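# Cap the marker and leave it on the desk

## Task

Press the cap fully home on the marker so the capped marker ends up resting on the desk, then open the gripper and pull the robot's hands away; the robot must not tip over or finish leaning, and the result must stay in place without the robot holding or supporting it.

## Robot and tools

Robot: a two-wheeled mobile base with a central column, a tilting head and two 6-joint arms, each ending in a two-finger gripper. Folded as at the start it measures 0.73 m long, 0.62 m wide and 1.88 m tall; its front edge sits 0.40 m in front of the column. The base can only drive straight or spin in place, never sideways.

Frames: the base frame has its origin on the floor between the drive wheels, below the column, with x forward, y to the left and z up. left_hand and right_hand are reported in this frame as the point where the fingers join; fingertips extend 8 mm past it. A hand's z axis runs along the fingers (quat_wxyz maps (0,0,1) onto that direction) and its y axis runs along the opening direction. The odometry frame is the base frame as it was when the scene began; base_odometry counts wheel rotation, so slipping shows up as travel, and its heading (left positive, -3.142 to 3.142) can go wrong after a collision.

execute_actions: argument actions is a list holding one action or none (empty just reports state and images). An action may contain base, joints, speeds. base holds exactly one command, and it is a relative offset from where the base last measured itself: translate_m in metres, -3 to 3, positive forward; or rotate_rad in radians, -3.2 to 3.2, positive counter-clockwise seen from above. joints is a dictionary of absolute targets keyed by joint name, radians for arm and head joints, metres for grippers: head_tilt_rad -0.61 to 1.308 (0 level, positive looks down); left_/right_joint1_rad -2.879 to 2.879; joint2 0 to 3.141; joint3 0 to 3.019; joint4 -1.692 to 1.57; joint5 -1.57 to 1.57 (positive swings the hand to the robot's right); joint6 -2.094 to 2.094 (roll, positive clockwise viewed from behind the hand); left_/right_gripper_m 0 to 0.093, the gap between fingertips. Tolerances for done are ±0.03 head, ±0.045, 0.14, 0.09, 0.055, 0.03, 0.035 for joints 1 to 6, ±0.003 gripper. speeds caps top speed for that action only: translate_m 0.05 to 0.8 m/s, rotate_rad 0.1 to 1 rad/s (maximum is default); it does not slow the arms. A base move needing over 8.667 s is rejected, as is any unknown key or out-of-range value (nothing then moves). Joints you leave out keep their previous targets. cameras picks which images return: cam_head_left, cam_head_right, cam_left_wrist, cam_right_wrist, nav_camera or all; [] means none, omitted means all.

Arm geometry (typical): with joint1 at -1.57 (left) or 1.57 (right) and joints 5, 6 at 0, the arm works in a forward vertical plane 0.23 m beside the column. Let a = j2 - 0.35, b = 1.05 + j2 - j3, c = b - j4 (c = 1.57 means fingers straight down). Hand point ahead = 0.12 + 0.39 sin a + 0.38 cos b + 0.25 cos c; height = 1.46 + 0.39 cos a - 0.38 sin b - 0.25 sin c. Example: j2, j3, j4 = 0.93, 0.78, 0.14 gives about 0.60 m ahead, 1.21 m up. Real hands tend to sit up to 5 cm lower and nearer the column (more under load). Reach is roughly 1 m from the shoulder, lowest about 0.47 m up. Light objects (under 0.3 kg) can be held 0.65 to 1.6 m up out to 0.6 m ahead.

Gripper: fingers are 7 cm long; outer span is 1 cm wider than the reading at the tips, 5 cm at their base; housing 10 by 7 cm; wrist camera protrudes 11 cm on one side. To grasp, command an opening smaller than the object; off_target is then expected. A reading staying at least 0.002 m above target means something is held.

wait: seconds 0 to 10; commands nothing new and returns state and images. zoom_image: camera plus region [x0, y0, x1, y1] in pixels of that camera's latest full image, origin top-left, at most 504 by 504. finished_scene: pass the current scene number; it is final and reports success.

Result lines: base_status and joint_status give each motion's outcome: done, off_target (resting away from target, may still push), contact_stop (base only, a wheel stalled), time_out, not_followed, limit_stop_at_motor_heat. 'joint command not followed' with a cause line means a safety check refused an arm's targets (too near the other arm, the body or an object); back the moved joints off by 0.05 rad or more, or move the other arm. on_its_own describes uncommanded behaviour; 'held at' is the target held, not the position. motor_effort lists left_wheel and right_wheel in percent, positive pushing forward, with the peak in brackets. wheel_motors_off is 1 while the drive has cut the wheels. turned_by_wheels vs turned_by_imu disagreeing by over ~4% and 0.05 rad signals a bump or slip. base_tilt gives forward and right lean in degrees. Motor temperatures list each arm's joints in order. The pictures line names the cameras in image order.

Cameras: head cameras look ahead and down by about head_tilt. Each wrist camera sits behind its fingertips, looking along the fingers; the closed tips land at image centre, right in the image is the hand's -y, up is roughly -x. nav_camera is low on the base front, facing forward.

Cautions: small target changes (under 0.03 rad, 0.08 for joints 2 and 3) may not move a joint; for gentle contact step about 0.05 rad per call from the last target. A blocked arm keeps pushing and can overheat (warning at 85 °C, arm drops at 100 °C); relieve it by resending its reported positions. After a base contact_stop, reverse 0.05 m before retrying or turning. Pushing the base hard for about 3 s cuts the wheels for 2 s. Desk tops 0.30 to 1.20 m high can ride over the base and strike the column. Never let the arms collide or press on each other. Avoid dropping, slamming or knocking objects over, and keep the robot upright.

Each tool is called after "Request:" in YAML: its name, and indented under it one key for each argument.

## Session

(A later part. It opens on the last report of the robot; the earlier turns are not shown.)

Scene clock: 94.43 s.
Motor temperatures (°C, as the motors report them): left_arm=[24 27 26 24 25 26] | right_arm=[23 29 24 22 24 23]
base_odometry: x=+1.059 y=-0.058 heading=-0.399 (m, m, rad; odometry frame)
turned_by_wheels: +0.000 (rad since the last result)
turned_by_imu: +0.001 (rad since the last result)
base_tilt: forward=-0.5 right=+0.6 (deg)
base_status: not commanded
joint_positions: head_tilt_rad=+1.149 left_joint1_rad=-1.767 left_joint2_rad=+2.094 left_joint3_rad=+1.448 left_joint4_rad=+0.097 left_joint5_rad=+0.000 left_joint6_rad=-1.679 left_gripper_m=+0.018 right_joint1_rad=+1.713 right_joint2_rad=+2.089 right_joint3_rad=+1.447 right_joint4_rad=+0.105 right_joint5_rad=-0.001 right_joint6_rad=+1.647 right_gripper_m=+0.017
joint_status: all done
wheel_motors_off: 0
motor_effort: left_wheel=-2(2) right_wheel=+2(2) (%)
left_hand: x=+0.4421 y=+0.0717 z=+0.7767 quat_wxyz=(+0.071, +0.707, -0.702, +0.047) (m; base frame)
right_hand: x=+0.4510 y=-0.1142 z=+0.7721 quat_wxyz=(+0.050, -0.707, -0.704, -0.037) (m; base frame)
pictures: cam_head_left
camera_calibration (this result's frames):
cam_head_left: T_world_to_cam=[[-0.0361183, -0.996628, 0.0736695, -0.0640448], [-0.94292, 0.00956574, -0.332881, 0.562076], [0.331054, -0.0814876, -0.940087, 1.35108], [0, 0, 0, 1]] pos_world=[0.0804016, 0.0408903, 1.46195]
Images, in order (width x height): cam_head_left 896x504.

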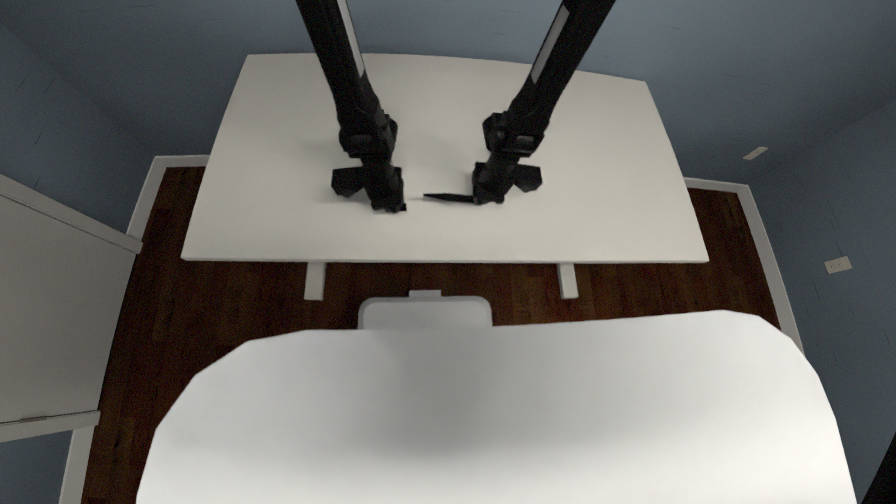

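Request:
execute_actions:
  actions:
    - {"joints":{"left_joint2_rad":2.2,"left_joint3_rad":1.61,"left_joint4_rad":0.08,"right_joint2_rad":2.21,"right_joint3_rad":1.56,"right_joint4_rad":0.14}}
  cameras: ["cam_head_left","cam_left_wrist","cam_right_wrist"]

Request:
zoom_image:
  camera: "cam_head_left"
  region: [320,120,540,270]

Scene clock: 114.20 s.
Motor temperatures (°C, as the motors report them): left_arm=[24 27 26 24 25 26] | right_arm=[23 30 24 22 24 23]
base_odometry: x=+1.059 y=-0.058 heading=-0.399 (m, m, rad; odometry frame)
turned_by_wheels: +0.000 (rad since the last result)
turned_by_imu: +0.001 (rad since the last result)
base_tilt: forward=-0.4 right=+0.6 (deg)
base_status: not commanded
joint_positions: head_tilt_rad=+1.149 left_joint1_rad=-1.767 left_joint2_rad=+2.189 left_joint3_rad=+1.611 left_joint4_rad=+0.086 left_joint5_rad=+0.000 left_joint6_rad=-1.679 left_gripper_m=+0.018 right_joint1_rad=+1.713 right_joint2_rad=+2.206 right_joint3_rad=+1.559 right_joint4_rad=+0.134 right_joint5_rad=-0.001 right_joint6_rad=+1.648 right_gripper_m=+0.017
joint_status: all done
wheel_motors_off: 0
motor_effort: left_wheel=-2(3) right_wheel=+2(2) (%)
left_hand: x=+0.4735 y=+0.0622 z=+0.7396 quat_wxyz=(+0.053, +0.709, -0.700, +0.069) (m; base frame)
right_hand: x=+0.4443 y=-0.1094 z=+0.7287 quat_wxyz=(+0.042, -0.708, -0.703, -0.046) (m; base frame)
pictures: cam_head_left, cam_left_wrist, cam_right_wrist
camera_calibration (this result's frames):
cam_head_left: T_world_to_cam=[[-0.0361183, -0.996628, 0.0736695, -0.0640448], [-0.94292, 0.00956574, -0.332881, 0.562076], [0.331054, -0.0814876, -0.940087, 1.35107], [0, 0, 0, 1]] pos_world=[0.0804016, 0.0408903, 1.46195]
cam_left_wrist: T_world_to_cam=[[0.999586, 0.0168178, 0.0233625, -0.492547], [-0.00519605, -0.692843, 0.72107, -0.48681], [0.0283133, -0.720892, -0.692468, 0.664061], [0, 0, 0, 1]] pos_world=[0.471012, 0.149717, 0.822372]
cam_right_wrist: T_world_to_cam=[[-0.999952, 0.00392766, -0.00899147, 0.451035], [-0.00332063, 0.726845, 0.686793, -0.413141], [0.0092329, 0.68679, -0.726797, 0.724065], [0, 0, 0, 1]] pos_world=[0.442956, -0.198763, 0.814046]
Images, in order (width x height): cam_head_left 896x504, cam_left_wrist 896x504, cam_right_wrist 896x504.

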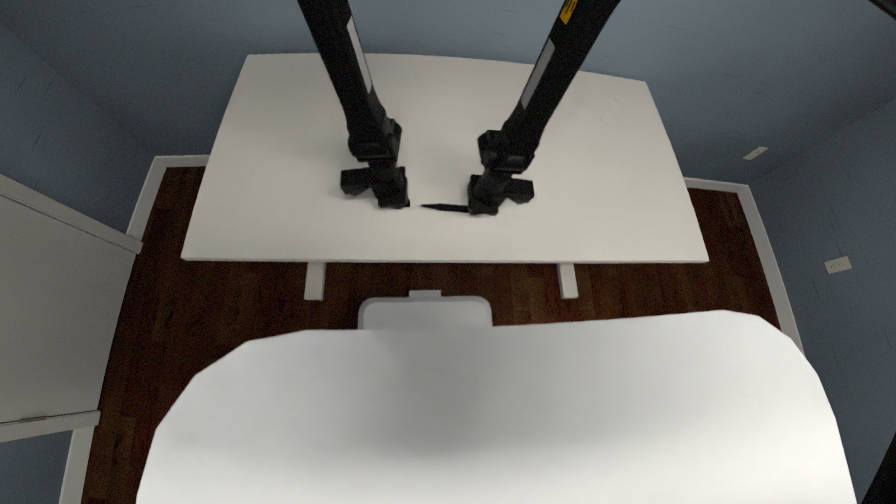

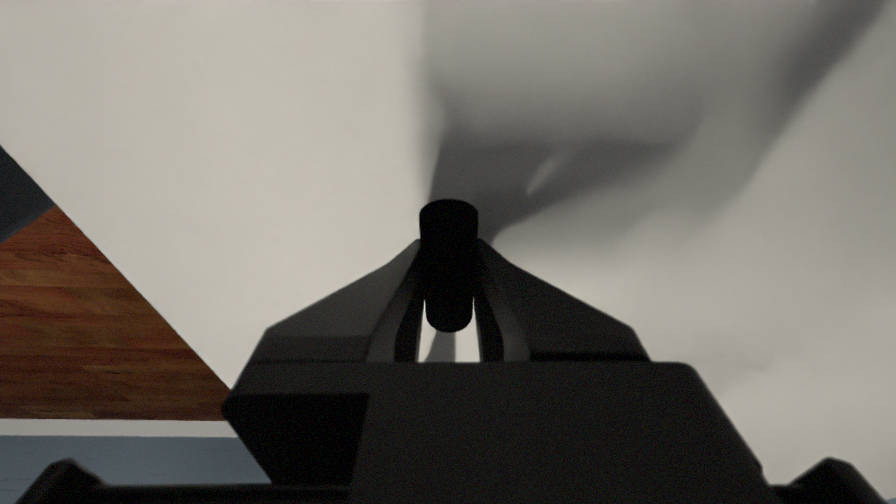

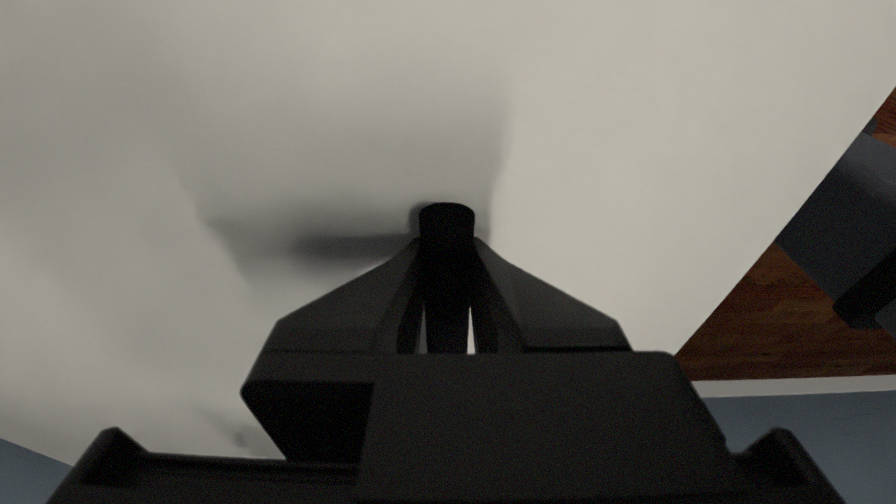

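Region (320, 120, 540, 270) of cam_head_left's 896x504 image, scaled by 2.291, with more detail than that image has; it fills the top 344 rows of this view, and the rest is white.

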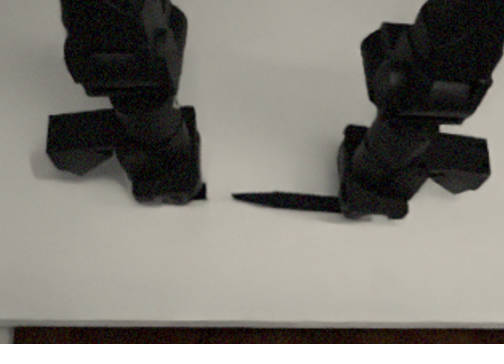

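Request:
execute_actions:
  actions:
    - {"joints":{"left_joint2_rad":2.225,"right_gripper_m":0.024}}
  cameras: []

Request:
execute_actions:
  actions:
    - {"joints":{"left_gripper_m":0.025,"right_joint2_rad":2.235,"right_joint3_rad":1.58}}
  cameras: ["cam_head_left","cam_left_wrist","cam_right_wrist"]

Request:
zoom_image:
  camera: "cam_head_left"
  region: [370,160,510,240]

Scene clock: 121.53 s.
Motor temperatures (°C, as the motors report them): left_arm=[24 27 26 24 25 26] | right_arm=[23 30 24 22 24 23]
base_odometry: x=+1.059 y=-0.058 heading=-0.399 (m, m, rad; odometry frame)
turned_by_wheels: +0.000 (rad since the last result)
turned_by_imu: +0.001 (rad since the last result)
base_tilt: forward=-0.4 right=+0.7 (deg)
base_status: not commanded
joint_positions: head_tilt_rad=+1.149 left_joint1_rad=-1.767 left_joint2_rad=+2.206 left_joint3_rad=+1.610 left_joint4_rad=+0.086 left_joint5_rad=+0.000 left_joint6_rad=-1.679 left_gripper_m=+0.018 right_joint1_rad=+1.713 right_joint2_rad=+2.206 right_joint3_rad=+1.559 right_joint4_rad=+0.134 right_joint5_rad=-0.001 right_joint6_rad=+1.648 right_gripper_m=+0.024
joint_status: all done
wheel_motors_off: 0
motor_effort: left_wheel=-2(2) right_wheel=+2(2) (%)
left_hand: x=+0.4605 y=+0.0625 z=+0.7337 quat_wxyz=(+0.059, +0.708, -0.701, +0.062) (m; base frame)
right_hand: x=+0.4443 y=-0.1094 z=+0.7287 quat_wxyz=(+0.042, -0.708, -0.703, -0.046) (m; base frame)
pictures: none
No camera images: the call's "cameras" was empty. Leave "cameras" out to get every camera's image.

Scene clock: 122.03 s.
Motor temperatures (°C, as the motors report them): left_arm=[24 27 26 24 25 26] | right_arm=[23 30 24 22 24 23]
base_odometry: x=+1.059 y=-0.058 heading=-0.399 (m, m, rad; odometry frame)
turned_by_wheels: +0.000 (rad since the last result)
turned_by_imu: +0.000 (rad since the last result)
base_tilt: forward=-0.4 right=+0.6 (deg)
base_status: not commanded
joint_positions: head_tilt_rad=+1.149 left_joint1_rad=-1.767 left_joint2_rad=+2.206 left_joint3_rad=+1.610 left_joint4_rad=+0.086 left_joint5_rad=+0.000 left_joint6_rad=-1.679 left_gripper_m=+0.025 right_joint1_rad=+1.713 right_joint2_rad=+2.210 right_joint3_rad=+1.567 right_joint4_rad=+0.134 right_joint5_rad=+0.000 right_joint6_rad=+1.648 right_gripper_m=+0.024
joint_status: all done
wheel_motors_off: 0
motor_effort: left_wheel=-2(2) right_wheel=+2(2) (%)
left_hand: x=+0.4602 y=+0.0625 z=+0.7334 quat_wxyz=(+0.059, +0.708, -0.701, +0.062) (m; base frame)
right_hand: x=+0.4465 y=-0.1091 z=+0.7271 quat_wxyz=(+0.040, -0.708, -0.703, -0.048) (m; base frame)
pictures: cam_head_left, cam_left_wrist, cam_right_wrist
camera_calibration (this result's frames):
cam_head_left: T_world_to_cam=[[-0.0361183, -0.996628, 0.0736695, -0.0640448], [-0.94292, 0.00956574, -0.332881, 0.562076], [0.331054, -0.0814876, -0.940087, 1.35108], [0, 0, 0, 1]] pos_world=[0.0804016, 0.0408903, 1.46195]
cam_left_wrist: T_world_to_cam=[[0.999891, 0.0137049, 0.00543355, -0.465869], [0.00560234, -0.694128, 0.71983, -0.48623], [0.0136368, -0.719721, -0.694129, 0.668259], [0, 0, 0, 1]] pos_world=[0.45943, 0.149839, 0.816392]
cam_right_wrist: T_world_to_cam=[[-0.999903, 0.00444675, -0.013172, 0.456288], [-0.00581358, 0.726905, 0.686713, -0.411082], [0.0126284, 0.686723, -0.726809, 0.721191], [0, 0, 0, 1]] pos_world=[0.444746, -0.19847, 0.812474]
Images, in order (width x height): cam_head_left 896x504, cam_left_wrist 896x504, cam_right_wrist 896x504.

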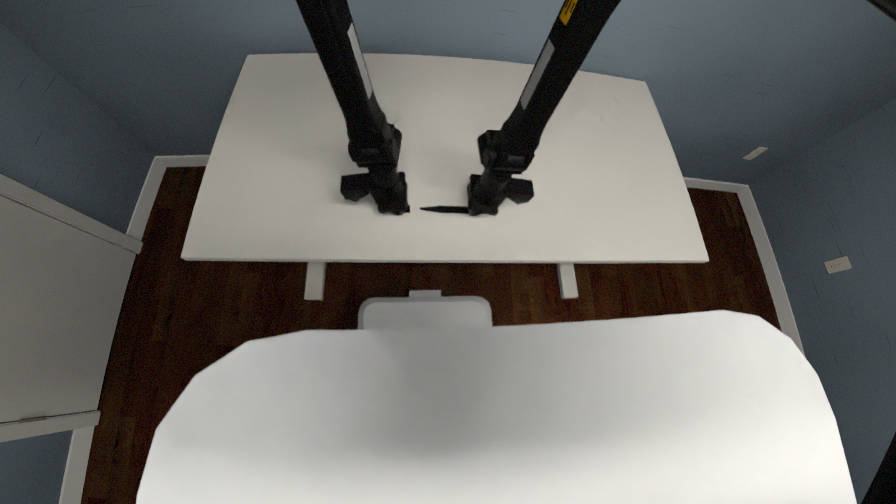

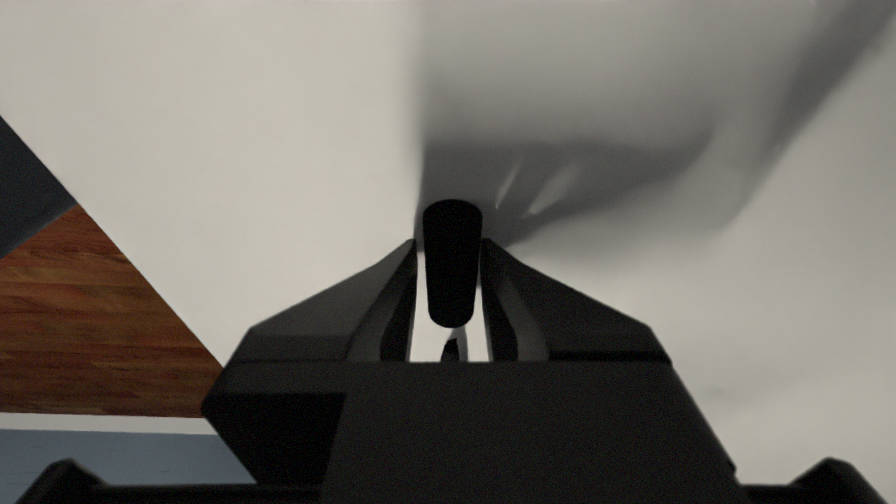

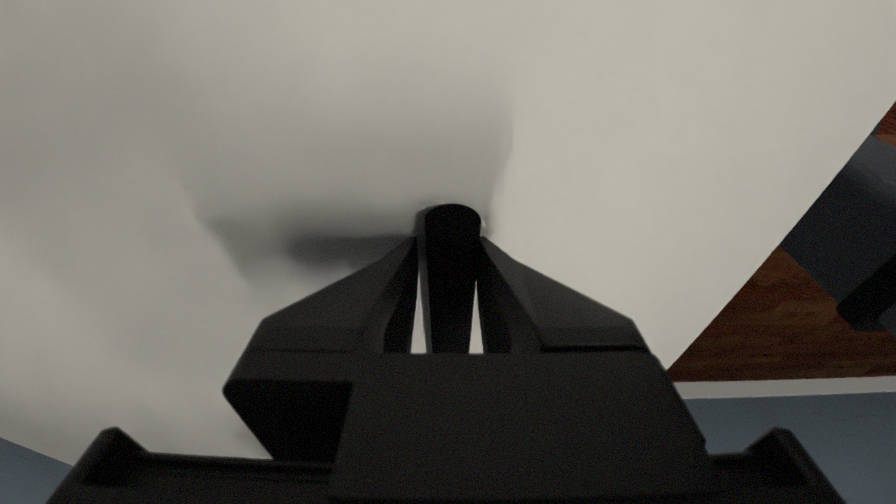

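Region (370, 160, 510, 240) of cam_head_left's 896x504 image, scaled by 3.600, with more detail than that image has; it fills the top 288 rows of this view, and the rest is white.

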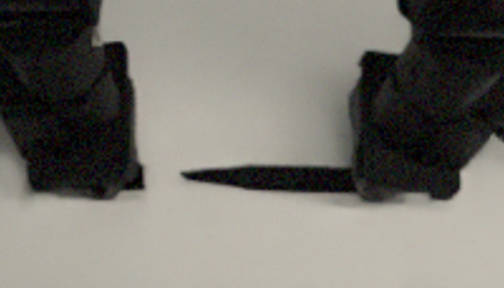

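Request:
execute_actions:
  actions:
    - {"joints":{"left_gripper_m":0,"right_gripper_m":0}}
  cameras: []

Request:
execute_actions:
  actions:
    - {"joints":{"left_joint1_rad":-1.80,"right_joint1_rad":1.745}}
  cameras: ["cam_head_left","cam_left_wrist"]

Request:
zoom_image:
  camera: "cam_head_left"
  region: [370,160,510,240]

Scene clock: 129.03 s.
Motor temperatures (°C, as the motors report them): left_arm=[24 27 26 24 25 26] | right_arm=[23 29 24 22 24 23]
base_odometry: x=+1.059 y=-0.058 heading=-0.399 (m, m, rad; odometry frame)
turned_by_wheels: +0.000 (rad since the last result)
turned_by_imu: +0.001 (rad since the last result)
base_tilt: forward=-0.5 right=+0.7 (deg)
base_status: not commanded
joint_positions: head_tilt_rad=+1.149 left_joint1_rad=-1.767 left_joint2_rad=+2.206 left_joint3_rad=+1.610 left_joint4_rad=+0.086 left_joint5_rad=+0.000 left_joint6_rad=-1.679 left_gripper_m=+0.018 right_joint1_rad=+1.713 right_joint2_rad=+2.210 right_joint3_rad=+1.566 right_joint4_rad=+0.133 right_joint5_rad=-0.001 right_joint6_rad=+1.648 right_gripper_m=+0.018
joint_status: left_gripper_m off_target (ended at +0.018, target +0.000); right_gripper_m off_target (ended at +0.018, target +0.000)
wheel_motors_off: 0
motor_effort: left_wheel=-2(2) right_wheel=+2(2) (%)
left_hand: x=+0.4602 y=+0.0625 z=+0.7334 quat_wxyz=(+0.059, +0.708, -0.701, +0.062) (m; base frame)
right_hand: x=+0.4449 y=-0.1092 z=+0.7270 quat_wxyz=(+0.041, -0.708, -0.703, -0.046) (m; base frame)
pictures: none
No camera images: the call's "cameras" was empty. Leave "cameras" out to get every camera's image.

Scene clock: 129.83 s.
Motor temperatures (°C, as the motors report them): left_arm=[24 27 26 24 25 26] | right_arm=[23 29 24 22 24 23]
base_odometry: x=+1.059 y=-0.058 heading=-0.399 (m, m, rad; odometry frame)
turned_by_wheels: +0.000 (rad since the last result)
turned_by_imu: +0.000 (rad since the last result)
base_tilt: forward=-0.3 right=+0.6 (deg)
base_status: not commanded
joint_positions: head_tilt_rad=+1.149 left_joint1_rad=-1.794 left_joint2_rad=+2.206 left_joint3_rad=+1.610 left_joint4_rad=+0.086 left_joint5_rad=+0.000 left_joint6_rad=-1.679 left_gripper_m=+0.018 right_joint1_rad=+1.738 right_joint2_rad=+2.216 right_joint3_rad=+1.572 right_joint4_rad=+0.133 right_joint5_rad=+0.002 right_joint6_rad=+1.648 right_gripper_m=+0.018
joint_status: all done
wheel_motors_off: 0
motor_effort: left_wheel=-2(2) right_wheel=+2(2) (%)
left_hand: x=+0.4578 y=+0.0405 z=+0.7375 quat_wxyz=(+0.068, +0.703, -0.705, +0.070) (m; base frame)
right_hand: x=+0.4433 y=-0.0882 z=+0.7277 quat_wxyz=(+0.048, -0.703, -0.707, -0.054) (m; base frame)
pictures: cam_head_left, cam_left_wrist
camera_calibration (this result's frames):
cam_head_left: T_world_to_cam=[[-0.0361183, -0.996628, 0.0736695, -0.0640448], [-0.94292, 0.00956574, -0.332881, 0.562076], [0.331054, -0.0814876, -0.940087, 1.35108], [0, 0, 0, 1]] pos_world=[0.0804016, 0.0408903, 1.46195]
cam_left_wrist: T_world_to_cam=[[0.999986, 0.00029514, 0.00531075, -0.462657], [-0.00370702, -0.677346, 0.735655, -0.512481], [0.00381434, -0.735665, -0.677335, 0.648049], [0, 0, 0, 1]] pos_world=[0.458279, 0.129756, 0.818413]
Images, in order (width x height): cam_head_left 896x504, cam_left_wrist 896x504.

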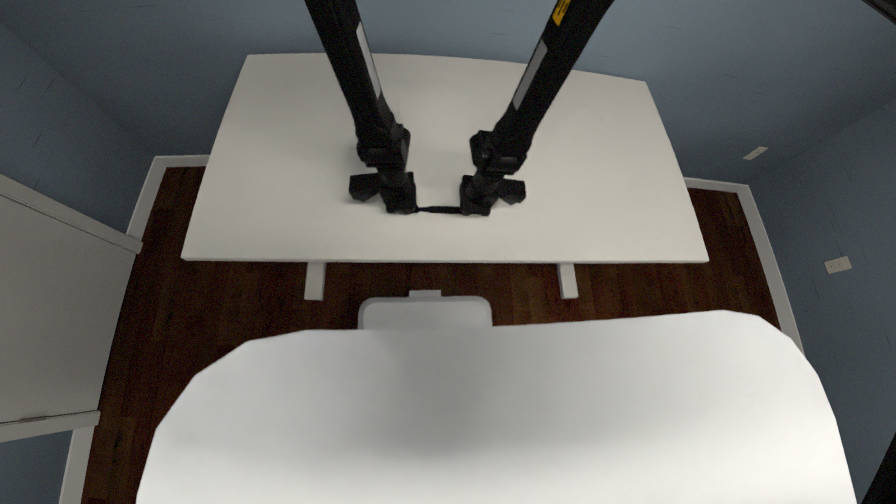

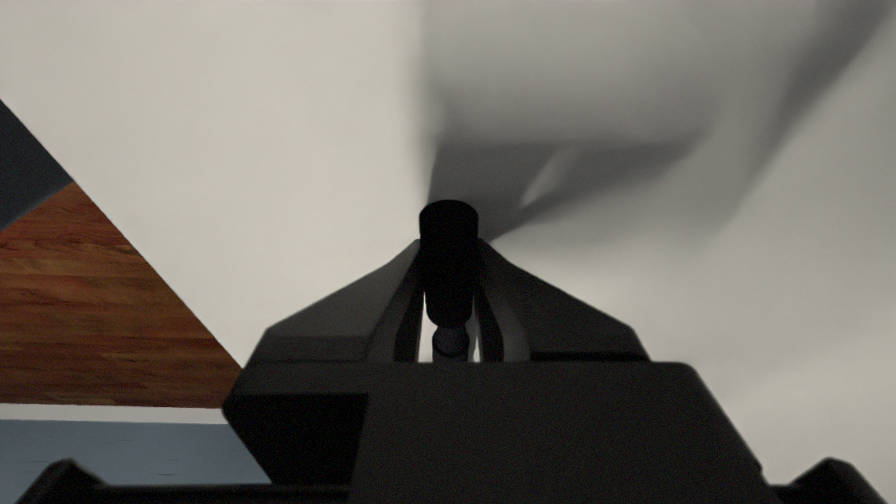

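Region (370, 160, 510, 240) of cam_head_left's 896x504 image, scaled by 3.600, with more detail than that image has; it fills the top 288 rows of this view, and the rest is white.

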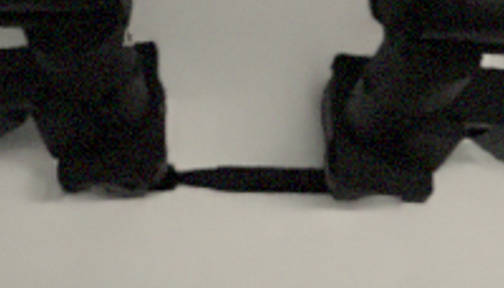

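Request:
execute_actions:
  actions:
    - {"joints":{"left_joint2_rad":2.245,"left_joint3_rad":1.63,"right_joint1_rad":1.78,"right_joint2_rad":2.25,"right_joint3_rad":1.60}}
  cameras: ["cam_head_left","cam_left_wrist"]

Request:
zoom_image:
  camera: "cam_left_wrist"
  region: [400,280,500,370]

Scene clock: 135.50 s.
Motor temperatures (°C, as the motors report them): left_arm=[25 27 26 24 25 26] | right_arm=[23 29 24 22 24 23]
base_odometry: x=+1.059 y=-0.058 heading=-0.399 (m, m, rad; odometry frame)
turned_by_wheels: +0.000 (rad since the last result)
turned_by_imu: +0.001 (rad since the last result)
base_tilt: forward=-0.3 right=+0.7 (deg)
base_status: not commanded
joint_positions: head_tilt_rad=+1.149 left_joint1_rad=-1.794 left_joint2_rad=+2.218 left_joint3_rad=+1.626 left_joint4_rad=+0.086 left_joint5_rad=+0.000 left_joint6_rad=-1.681 left_gripper_m=+0.018 right_joint1_rad=+1.758 right_joint2_rad=+2.221 right_joint3_rad=+1.586 right_joint4_rad=+0.133 right_joint5_rad=+0.008 right_joint6_rad=+1.648 right_gripper_m=+0.018
joint_status: all done
wheel_motors_off: 0
motor_effort: left_wheel=-2(2) right_wheel=+2(3) (%)
left_hand: x=+0.4589 y=+0.0396 z=+0.7333 quat_wxyz=(+0.066, +0.704, -0.704, +0.071) (m; base frame)
right_hand: x=+0.4463 y=-0.0724 z=+0.7278 quat_wxyz=(+0.050, -0.700, -0.710, -0.061) (m; base frame)
pictures: cam_head_left, cam_left_wrist
camera_calibration (this result's frames):
cam_head_left: T_world_to_cam=[[-0.0361183, -0.996628, 0.0736695, -0.0640448], [-0.94292, 0.00956574, -0.332881, 0.562076], [0.331054, -0.0814876, -0.940087, 1.35108], [0, 0, 0, 1]] pos_world=[0.0804016, 0.0408903, 1.46195]
cam_left_wrist: T_world_to_cam=[[0.999958, 0.00290757, 0.00870382, -0.466277], [-0.00443403, -0.677319, 0.735676, -0.509652], [0.00803429, -0.735684, -0.677277, 0.642557], [0, 0, 0, 1]] pos_world=[0.458835, 0.128878, 0.814186]
Images, in order (width x height): cam_head_left 896x504, cam_left_wrist 896x504.

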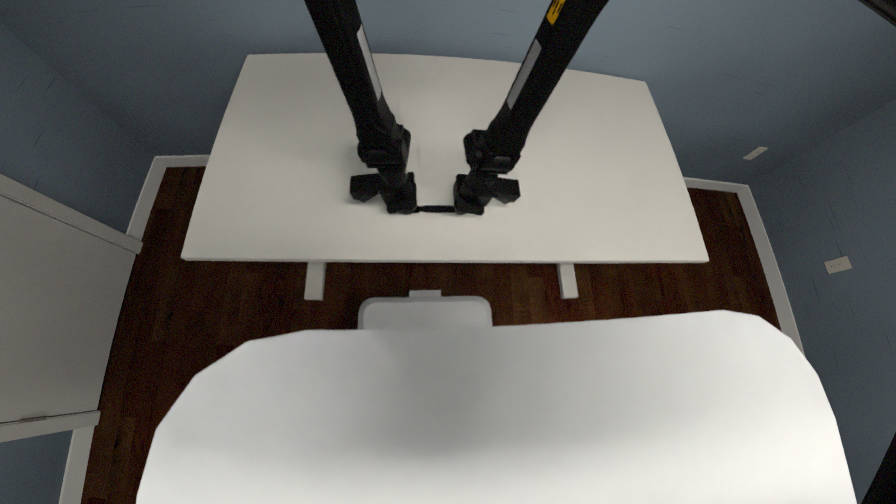

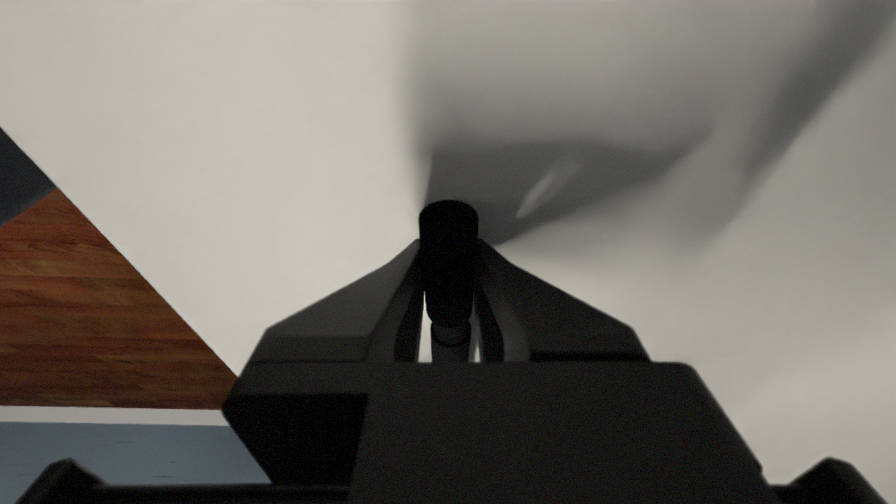

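Region (400, 280, 500, 370) of cam_left_wrist's 896x504 image, scaled by 5.040, with more detail than that image has; it fills the top 454 rows of this view, and the rest is white.

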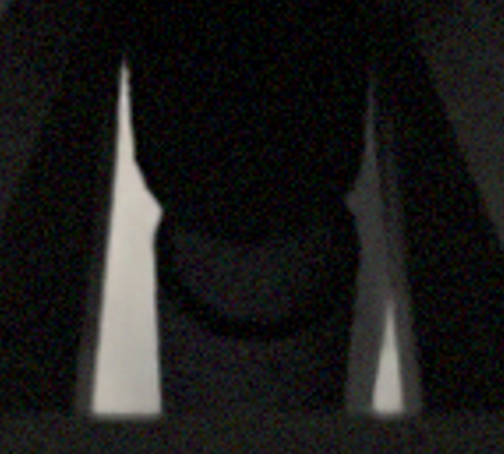

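Request:
execute_actions:
  actions:
    - {"joints":{"left_joint1_rad":-1.83,"right_joint1_rad":1.81}}
  cameras: ["cam_right_wrist","cam_left_wrist"]

Request:
zoom_image:
  camera: "cam_left_wrist"
  region: [400,280,500,370]

Scene clock: 141.87 s.
Motor temperatures (°C, as the motors report them): left_arm=[25 27 26 24 25 26] | right_arm=[24 29 24 22 24 23]
base_odometry: x=+1.059 y=-0.058 heading=-0.399 (m, m, rad; odometry frame)
turned_by_wheels: +0.000 (rad since the last result)
turned_by_imu: +0.001 (rad since the last result)
base_tilt: forward=-0.4 right=+0.7 (deg)
base_status: not commanded
joint_positions: head_tilt_rad=+1.149 left_joint1_rad=-1.802 left_joint2_rad=+2.218 left_joint3_rad=+1.626 left_joint4_rad=+0.086 left_joint5_rad=-0.009 left_joint6_rad=-1.681 left_gripper_m=+0.018 right_joint1_rad=+1.772 right_joint2_rad=+2.225 right_joint3_rad=+1.588 right_joint4_rad=+0.133 right_joint5_rad=+0.019 right_joint6_rad=+1.648 right_gripper_m=+0.018
joint_status: all done
wheel_motors_off: 0
motor_effort: left_wheel=-2(2) right_wheel=+2(2) (%)
left_hand: x=+0.4583 y=+0.0346 z=+0.7343 quat_wxyz=(+0.065, +0.703, -0.705, +0.070) (m; base frame)
right_hand: x=+0.4443 y=-0.0632 z=+0.7280 quat_wxyz=(+0.050, -0.697, -0.712, -0.061) (m; base frame)
pictures: cam_left_wrist, cam_right_wrist
camera_calibration (this result's frames):
cam_left_wrist: T_world_to_cam=[[0.999953, -0.000869008, 0.00966371, -0.46626], [-0.00768772, -0.678605, 0.734463, -0.511401], [0.00591959, -0.734503, -0.678579, 0.641414], [0, 0, 0, 1]] pos_world=[0.45851, 0.123676, 0.815362]
cam_right_wrist: T_world_to_cam=[[-0.999537, -0.0230112, -0.0198835, 0.456866], [-0.030321, 0.703609, 0.70994, -0.452561], [-0.00234631, 0.710215, -0.703981, 0.681867], [0, 0, 0, 1]] pos_world=[0.444532, -0.155333, 0.810397]
Images, in order (width x height): cam_left_wrist 896x504, cam_right_wrist 896x504.

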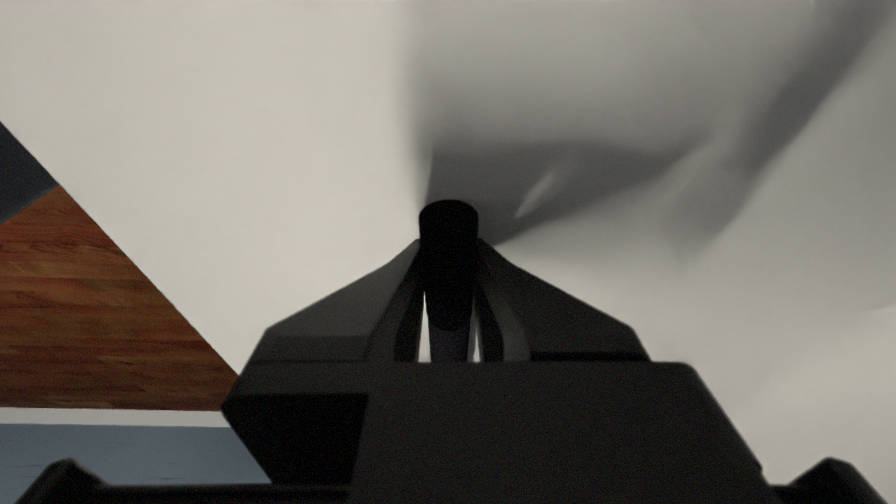

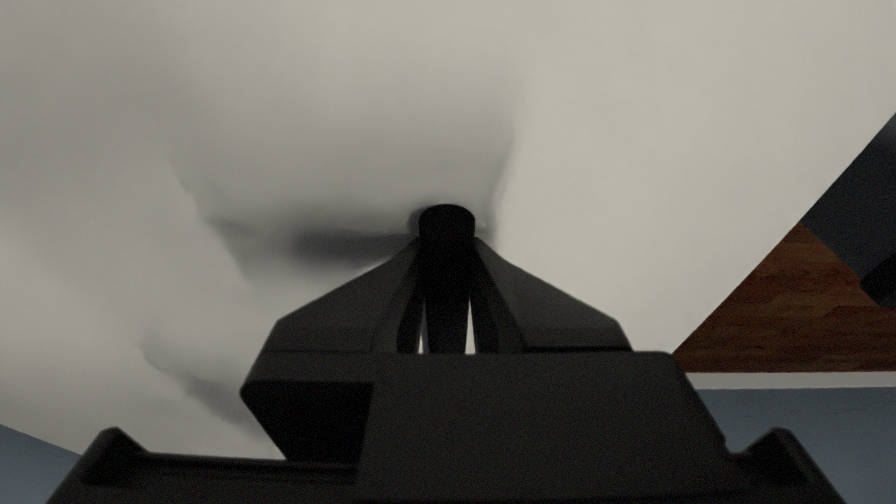

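Region (400, 280, 500, 370) of cam_left_wrist's 896x504 image, scaled by 5.040, with more detail than that image has; it fills the top 454 rows of this view, and the rest is white.

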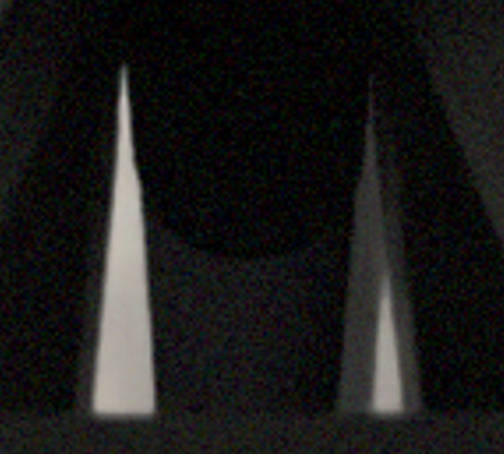

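Snapped. Release.

Request:
execute_actions:
  actions:
    - {"joints":{"left_joint1_rad":-1.795,"right_joint1_rad":1.765,"left_gripper_m":0.05,"right_gripper_m":0.05}}
  cameras: []

Request:
execute_actions:
  actions:
    - {"joints":{"left_joint1_rad":-1.68,"right_joint1_rad":1.68,"left_joint2_rad":2.02,"left_joint3_rad":1.4,"right_joint2_rad":2.02,"right_joint3_rad":1.36}}
  cameras: ["cam_left_wrist"]

Request:
execute_actions:
  actions:
    - {"base":{"translate_m":-0.35},"joints":{"left_joint1_rad":-1.5,"right_joint1_rad":1.5,"left_joint2_rad":1.8,"right_joint2_rad":1.8,"head_tilt_rad":0.9}}
  cameras: ["cam_head_left"]

Scene clock: 149.60 s.
Motor temperatures (°C, as the motors report them): left_arm=[25 27 26 23 25 26] | right_arm=[24 29 24 22 24 23]
base_odometry: x=+1.059 y=-0.058 heading=-0.399 (m, m, rad; odometry frame)
turned_by_wheels: +0.000 (rad since the last result)
turned_by_imu: +0.001 (rad since the last result)
base_tilt: forward=-0.3 right=+0.7 (deg)
base_status: not commanded
joint_positions: head_tilt_rad=+1.149 left_joint1_rad=-1.800 left_joint2_rad=+2.225 left_joint3_rad=+1.627 left_joint4_rad=+0.086 left_joint5_rad=-0.003 left_joint6_rad=-1.681 left_gripper_m=+0.050 right_joint1_rad=+1.769 right_joint2_rad=+2.223 right_joint3_rad=+1.599 right_joint4_rad=+0.135 right_joint5_rad=+0.004 right_joint6_rad=+1.648 right_gripper_m=+0.050
joint_status: all done
wheel_motors_off: 0
motor_effort: left_wheel=-2(2) right_wheel=+2(2) (%)
left_hand: x=+0.4539 y=+0.0347 z=+0.7317 quat_wxyz=(+0.069, +0.702, -0.705, +0.070) (m; base frame)
right_hand: x=+0.4528 y=-0.0618 z=+0.7284 quat_wxyz=(+0.050, -0.698, -0.711, -0.070) (m; base frame)
pictures: none
No camera images: the call's "cameras" was empty. Leave "cameras" out to get every camera's image.

Scene clock: 150.77 s.
Motor temperatures (°C, as the motors report them): left_arm=[25 27 26 23 25 26] | right_arm=[24 29 24 22 24 23]
base_odometry: x=+1.059 y=-0.058 heading=-0.399 (m, m, rad; odometry frame)
turned_by_wheels: +0.000 (rad since the last result)
turned_by_imu: +0.000 (rad since the last result)
base_tilt: forward=-0.2 right=+0.7 (deg)
base_status: not commanded
joint_positions: head_tilt_rad=+1.149 left_joint1_rad=-1.676 left_joint2_rad=+2.011 left_joint3_rad=+1.404 left_joint4_rad=+0.086 left_joint5_rad=-0.001 left_joint6_rad=-1.681 left_gripper_m=+0.050 right_joint1_rad=+1.674 right_joint2_rad=+2.010 right_joint3_rad=+1.362 right_joint4_rad=+0.135 right_joint5_rad=+0.001 right_joint6_rad=+1.648 right_gripper_m=+0.050
joint_status: all done
wheel_motors_off: 0
motor_effort: left_wheel=-2(2) right_wheel=+2(2) (%)
left_hand: x=+0.4736 y=+0.1434 z=+0.7973 quat_wxyz=(+0.033, +0.726, -0.686, +0.031) (m; base frame)
right_hand: x=+0.4598 y=-0.1467 z=+0.7989 quat_wxyz=(+0.029, -0.715, -0.697, -0.034) (m; base frame)
pictures: cam_left_wrist
camera_calibration (this result's frames):
cam_left_wrist: T_world_to_cam=[[0.998238, 0.0592952, -0.00231896, -0.480373], [0.0460066, -0.748659, 0.661357, -0.440752], [0.0374791, -0.660298, -0.750068, 0.795409], [0, 0, 0, 1]] pos_world=[0.469993, 0.223718, 0.886991]
Images, in order (width x height): cam_left_wrist 896x504.

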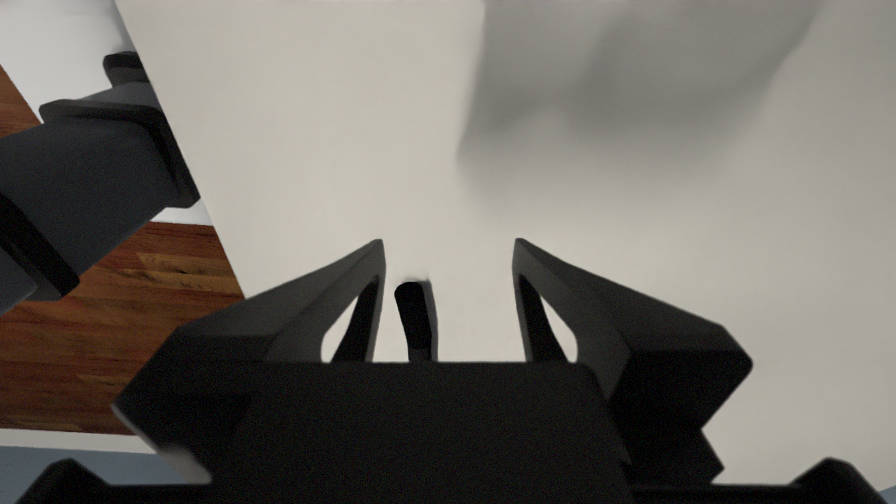

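Scene clock: 153.00 s.
Motor temperatures (°C, as the motors report them): left_arm=[25 28 26 23 25 26] | right_arm=[24 30 24 22 24 23]
base_odometry: x=+0.736 y=+0.078 heading=-0.401 (m, m, rad; odometry frame)
turned_by_wheels: -0.001 (rad since the last result)
turned_by_imu: +0.000 (rad since the last result)
base_tilt: forward=-0.3 right=+0.6 (deg)
base_status: done
joint_positions: head_tilt_rad=+0.914 left_joint1_rad=-1.500 left_joint2_rad=+1.799 left_joint3_rad=+1.390 left_joint4_rad=+0.086 left_joint5_rad=-0.002 left_joint6_rad=-1.681 left_gripper_m=+0.050 right_joint1_rad=+1.502 right_joint2_rad=+1.801 right_joint3_rad=+1.356 right_joint4_rad=+0.141 right_joint5_rad=+0.001 right_joint6_rad=+1.648 right_gripper_m=+0.050
joint_status: all done
wheel_motors_off: 0
motor_effort: left_wheel=-1(33) right_wheel=+1(55) (%)
left_hand: x=+0.5977 y=+0.2786 z=+0.8828 quat_wxyz=(-0.092, +0.751, -0.652, +0.052) (m; base frame)
right_hand: x=+0.5885 y=-0.2771 z=+0.8815 quat_wxyz=(-0.098, -0.738, -0.665, -0.059) (m; base frame)
pictures: cam_head_left
camera_calibration (this result's frames):
cam_head_left: T_world_to_cam=[[-0.052257, -0.996628, 0.0632529, -0.0471963], [-0.839683, 0.00956574, -0.542992, 0.880486], [0.540556, -0.0814876, -0.837352, 1.18239], [0, 0, 0, 1]] pos_world=[0.0977154, 0.0408903, 1.47116]
Images, in order (width x height): cam_head_left 896x504.

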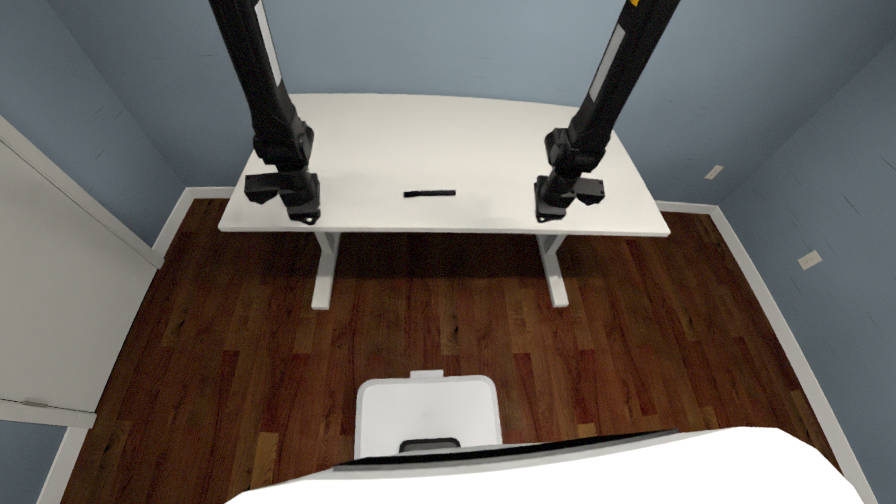

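Request:
zoom_image:
  camera: "cam_head_left"
  region: [395,175,465,215]

Region (395, 175, 465, 215) of cam_head_left's 896x504 image, scaled by 7.200, with more detail than that image has; it fills the top 288 rows of this view, and the rest is white.

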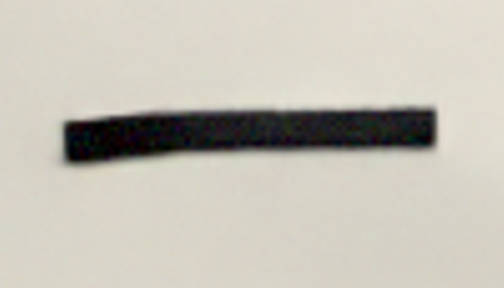

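Request:
execute_actions:
  actions:
    - {"base":{"translate_m":0.35},"joints":{"left_joint1_rad":-1.79,"right_joint1_rad":1.76,"left_joint2_rad":2.04,"left_joint3_rad":1.42,"right_joint2_rad":2.04,"right_joint3_rad":1.4,"head_tilt_rad":1.15}}
  cameras: ["cam_left_wrist","cam_right_wrist"]

Scene clock: 165.00 s.
Motor temperatures (°C, as the motors report them): left_arm=[25 28 26 23 25 26] | right_arm=[24 30 24 22 24 23]
base_odometry: x=+1.058 y=-0.059 heading=-0.402 (m, m, rad; odometry frame)
turned_by_wheels: -0.001 (rad since the last result)
turned_by_imu: +0.000 (rad since the last result)
base_tilt: forward=-0.4 right=+0.7 (deg)
base_status: done
joint_positions: head_tilt_rad=+1.149 left_joint1_rad=-1.784 left_joint2_rad=+2.029 left_joint3_rad=+1.425 left_joint4_rad=+0.079 left_joint5_rad=+0.001 left_joint6_rad=-1.681 left_gripper_m=+0.050 right_joint1_rad=+1.750 right_joint2_rad=+2.029 right_joint3_rad=+1.405 right_joint4_rad=+0.138 right_joint5_rad=+0.000 right_joint6_rad=+1.649 right_gripper_m=+0.050
joint_status: all done
wheel_motors_off: 0
motor_effort: left_wheel=+0(56) right_wheel=+1(35) (%)
left_hand: x=+0.4663 y=+0.0602 z=+0.8017 quat_wxyz=(+0.069, +0.705, -0.703, +0.061) (m; base frame)
right_hand: x=+0.4709 y=-0.0871 z=+0.7982 quat_wxyz=(+0.045, -0.702, -0.708, -0.067) (m; base frame)
pictures: cam_left_wrist, cam_right_wrist
camera_calibration (this result's frames):
cam_left_wrist: T_world_to_cam=[[0.999946, 0.0046042, -0.0093012, -0.460024], [0.00993347, -0.684186, 0.72924, -0.547182], [-0.00300619, -0.729293, -0.684195, 0.71428], [0, 0, 0, 1]] pos_world=[0.467582, 0.148663, 0.883455]
cam_right_wrist: T_world_to_cam=[[-0.999349, -0.00904629, -0.0349274, 0.497387], [-0.0311959, 0.703001, 0.710505, -0.48491], [0.0181265, 0.711132, -0.702825, 0.737876], [0, 0, 0, 1]] pos_world=[0.46856, -0.179335, 0.880501]
Images, in order (width x height): cam_left_wrist 896x504, cam_right_wrist 896x504.

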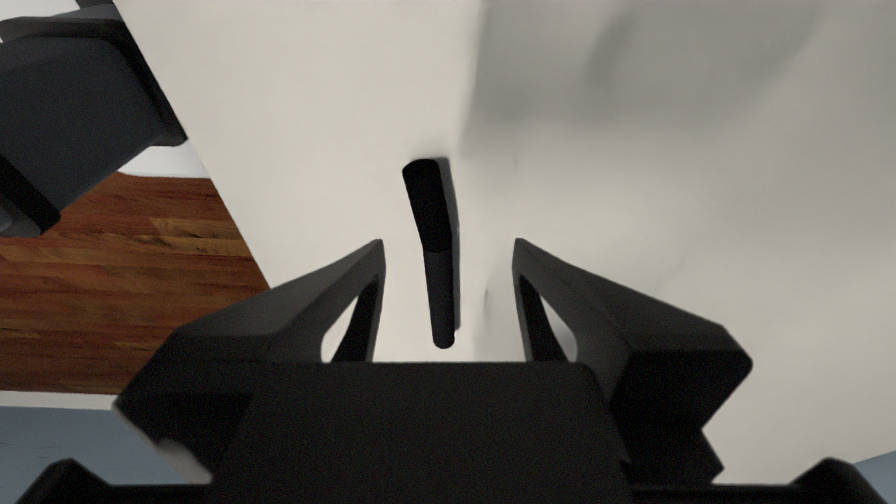

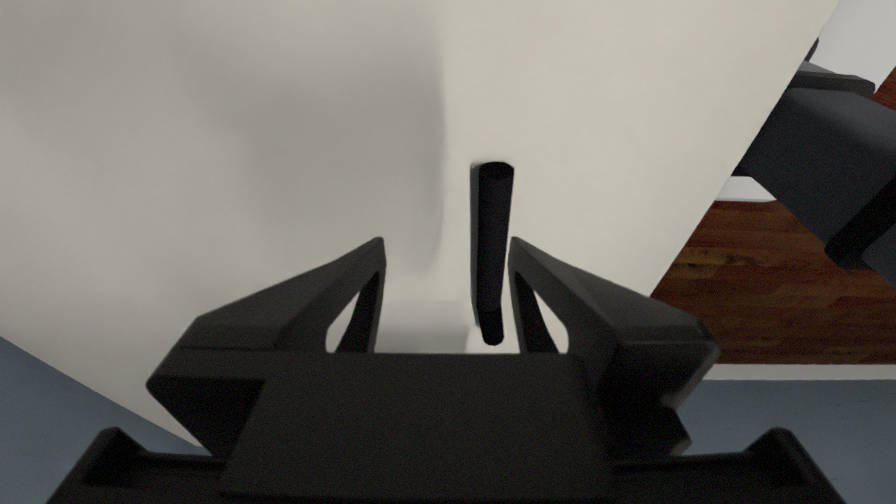

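Request:
execute_actions:
  actions:
    - {"joints":{"left_gripper_m":0.07,"right_gripper_m":0.07,"left_joint2_rad":2.14,"left_joint3_rad":1.52,"right_joint2_rad":2.14,"right_joint3_rad":1.49,"left_joint1_rad":-1.80,"right_joint1_rad":1.775}}
  cameras: []

Request:
execute_actions:
  actions:
    - {"joints":{"left_joint2_rad":2.235,"left_joint3_rad":1.625,"right_joint2_rad":2.24,"right_joint3_rad":1.59}}
  cameras: ["cam_left_wrist","cam_right_wrist"]

Scene clock: 174.93 s.
Motor temperatures (°C, as the motors report them): left_arm=[25 28 26 23 25 26] | right_arm=[24 30 24 22 24 23]
base_odometry: x=+1.058 y=-0.059 heading=-0.402 (m, m, rad; odometry frame)
turned_by_wheels: +0.000 (rad since the last result)
turned_by_imu: +0.001 (rad since the last result)
base_tilt: forward=-0.4 right=+0.7 (deg)
base_status: not commanded
joint_positions: head_tilt_rad=+1.149 left_joint1_rad=-1.787 left_joint2_rad=+2.135 left_joint3_rad=+1.518 left_joint4_rad=+0.079 left_joint5_rad=+0.001 left_joint6_rad=-1.681 left_gripper_m=+0.070 right_joint1_rad=+1.768 right_joint2_rad=+2.140 right_joint3_rad=+1.490 right_joint4_rad=+0.138 right_joint5_rad=+0.000 right_joint6_rad=+1.649 right_gripper_m=+0.070
joint_status: all done
wheel_motors_off: 0
motor_effort: left_wheel=-1(2) right_wheel=+1(1) (%)
left_hand: x=+0.4511 y=+0.0515 z=+0.7632 quat_wxyz=(+0.074, +0.704, -0.704, +0.057) (m; base frame)
right_hand: x=+0.4454 y=-0.0682 z=+0.7596 quat_wxyz=(+0.059, -0.697, -0.712, -0.062) (m; base frame)
pictures: none
No camera images: the call's "cameras" was empty. Leave "cameras" out to get every camera's image.

Scene clock: 175.73 s.
Motor temperatures (°C, as the motors report them): left_arm=[25 28 26 23 25 26] | right_arm=[24 30 24 22 24 23]
base_odometry: x=+1.058 y=-0.059 heading=-0.402 (m, m, rad; odometry frame)
turned_by_wheels: +0.000 (rad since the last result)
turned_by_imu: +0.000 (rad since the last result)
base_tilt: forward=-0.2 right=+0.6 (deg)
base_status: not commanded
joint_positions: head_tilt_rad=+1.149 left_joint1_rad=-1.788 left_joint2_rad=+2.220 left_joint3_rad=+1.628 left_joint4_rad=+0.080 left_joint5_rad=+0.000 left_joint6_rad=-1.681 left_gripper_m=+0.070 right_joint1_rad=+1.769 right_joint2_rad=+2.222 right_joint3_rad=+1.592 right_joint4_rad=+0.138 right_joint5_rad=-0.001 right_joint6_rad=+1.649 right_gripper_m=+0.070
joint_status: all done
wheel_motors_off: 0
motor_effort: left_wheel=-2(2) right_wheel=+2(3) (%)
left_hand: x=+0.4578 y=+0.0445 z=+0.7315 quat_wxyz=(+0.066, +0.705, -0.703, +0.067) (m; base frame)
right_hand: x=+0.4495 y=-0.0619 z=+0.7289 quat_wxyz=(+0.053, -0.698, -0.711, -0.070) (m; base frame)
pictures: cam_left_wrist, cam_right_wrist
camera_calibration (this result's frames):
cam_left_wrist: T_world_to_cam=[[0.999982, 0.0049001, 0.00343082, -0.461487], [0.000825246, -0.681073, 0.732215, -0.504746], [0.00592457, -0.732199, -0.681065, 0.648504], [0, 0, 0, 1]] pos_world=[0.458053, 0.133326, 0.812839]
cam_right_wrist: T_world_to_cam=[[-0.999414, -0.0187574, -0.0286337, 0.468637], [-0.0336615, 0.690443, 0.722603, -0.462554], [0.00621576, 0.723144, -0.69067, 0.668871], [0, 0, 0, 1]] pos_world=[0.448635, -0.155532, 0.809631]
Images, in order (width x height): cam_left_wrist 896x504, cam_right_wrist 896x504.

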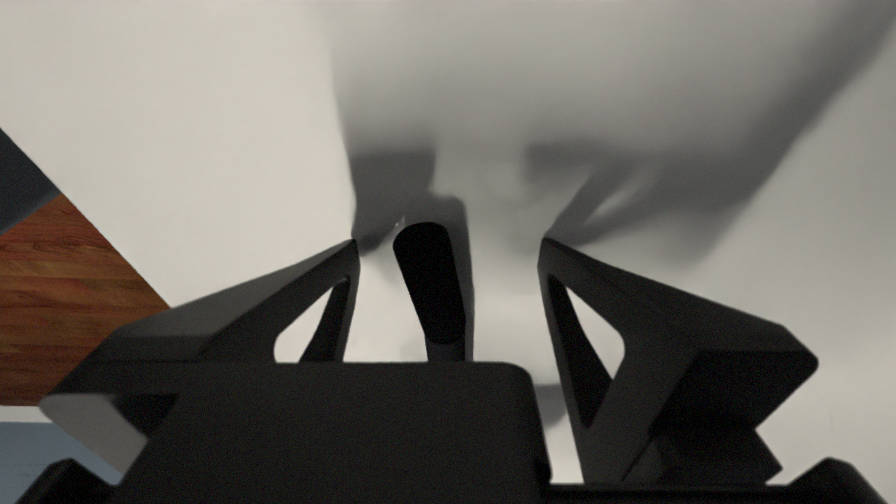

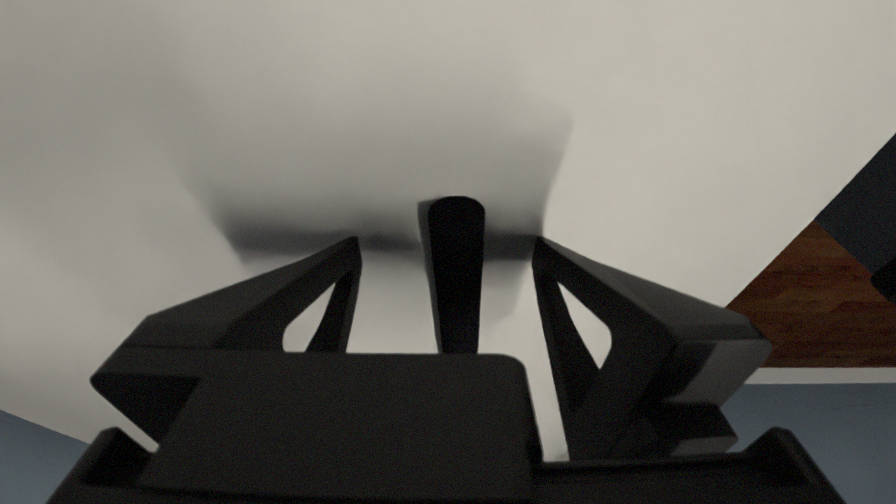

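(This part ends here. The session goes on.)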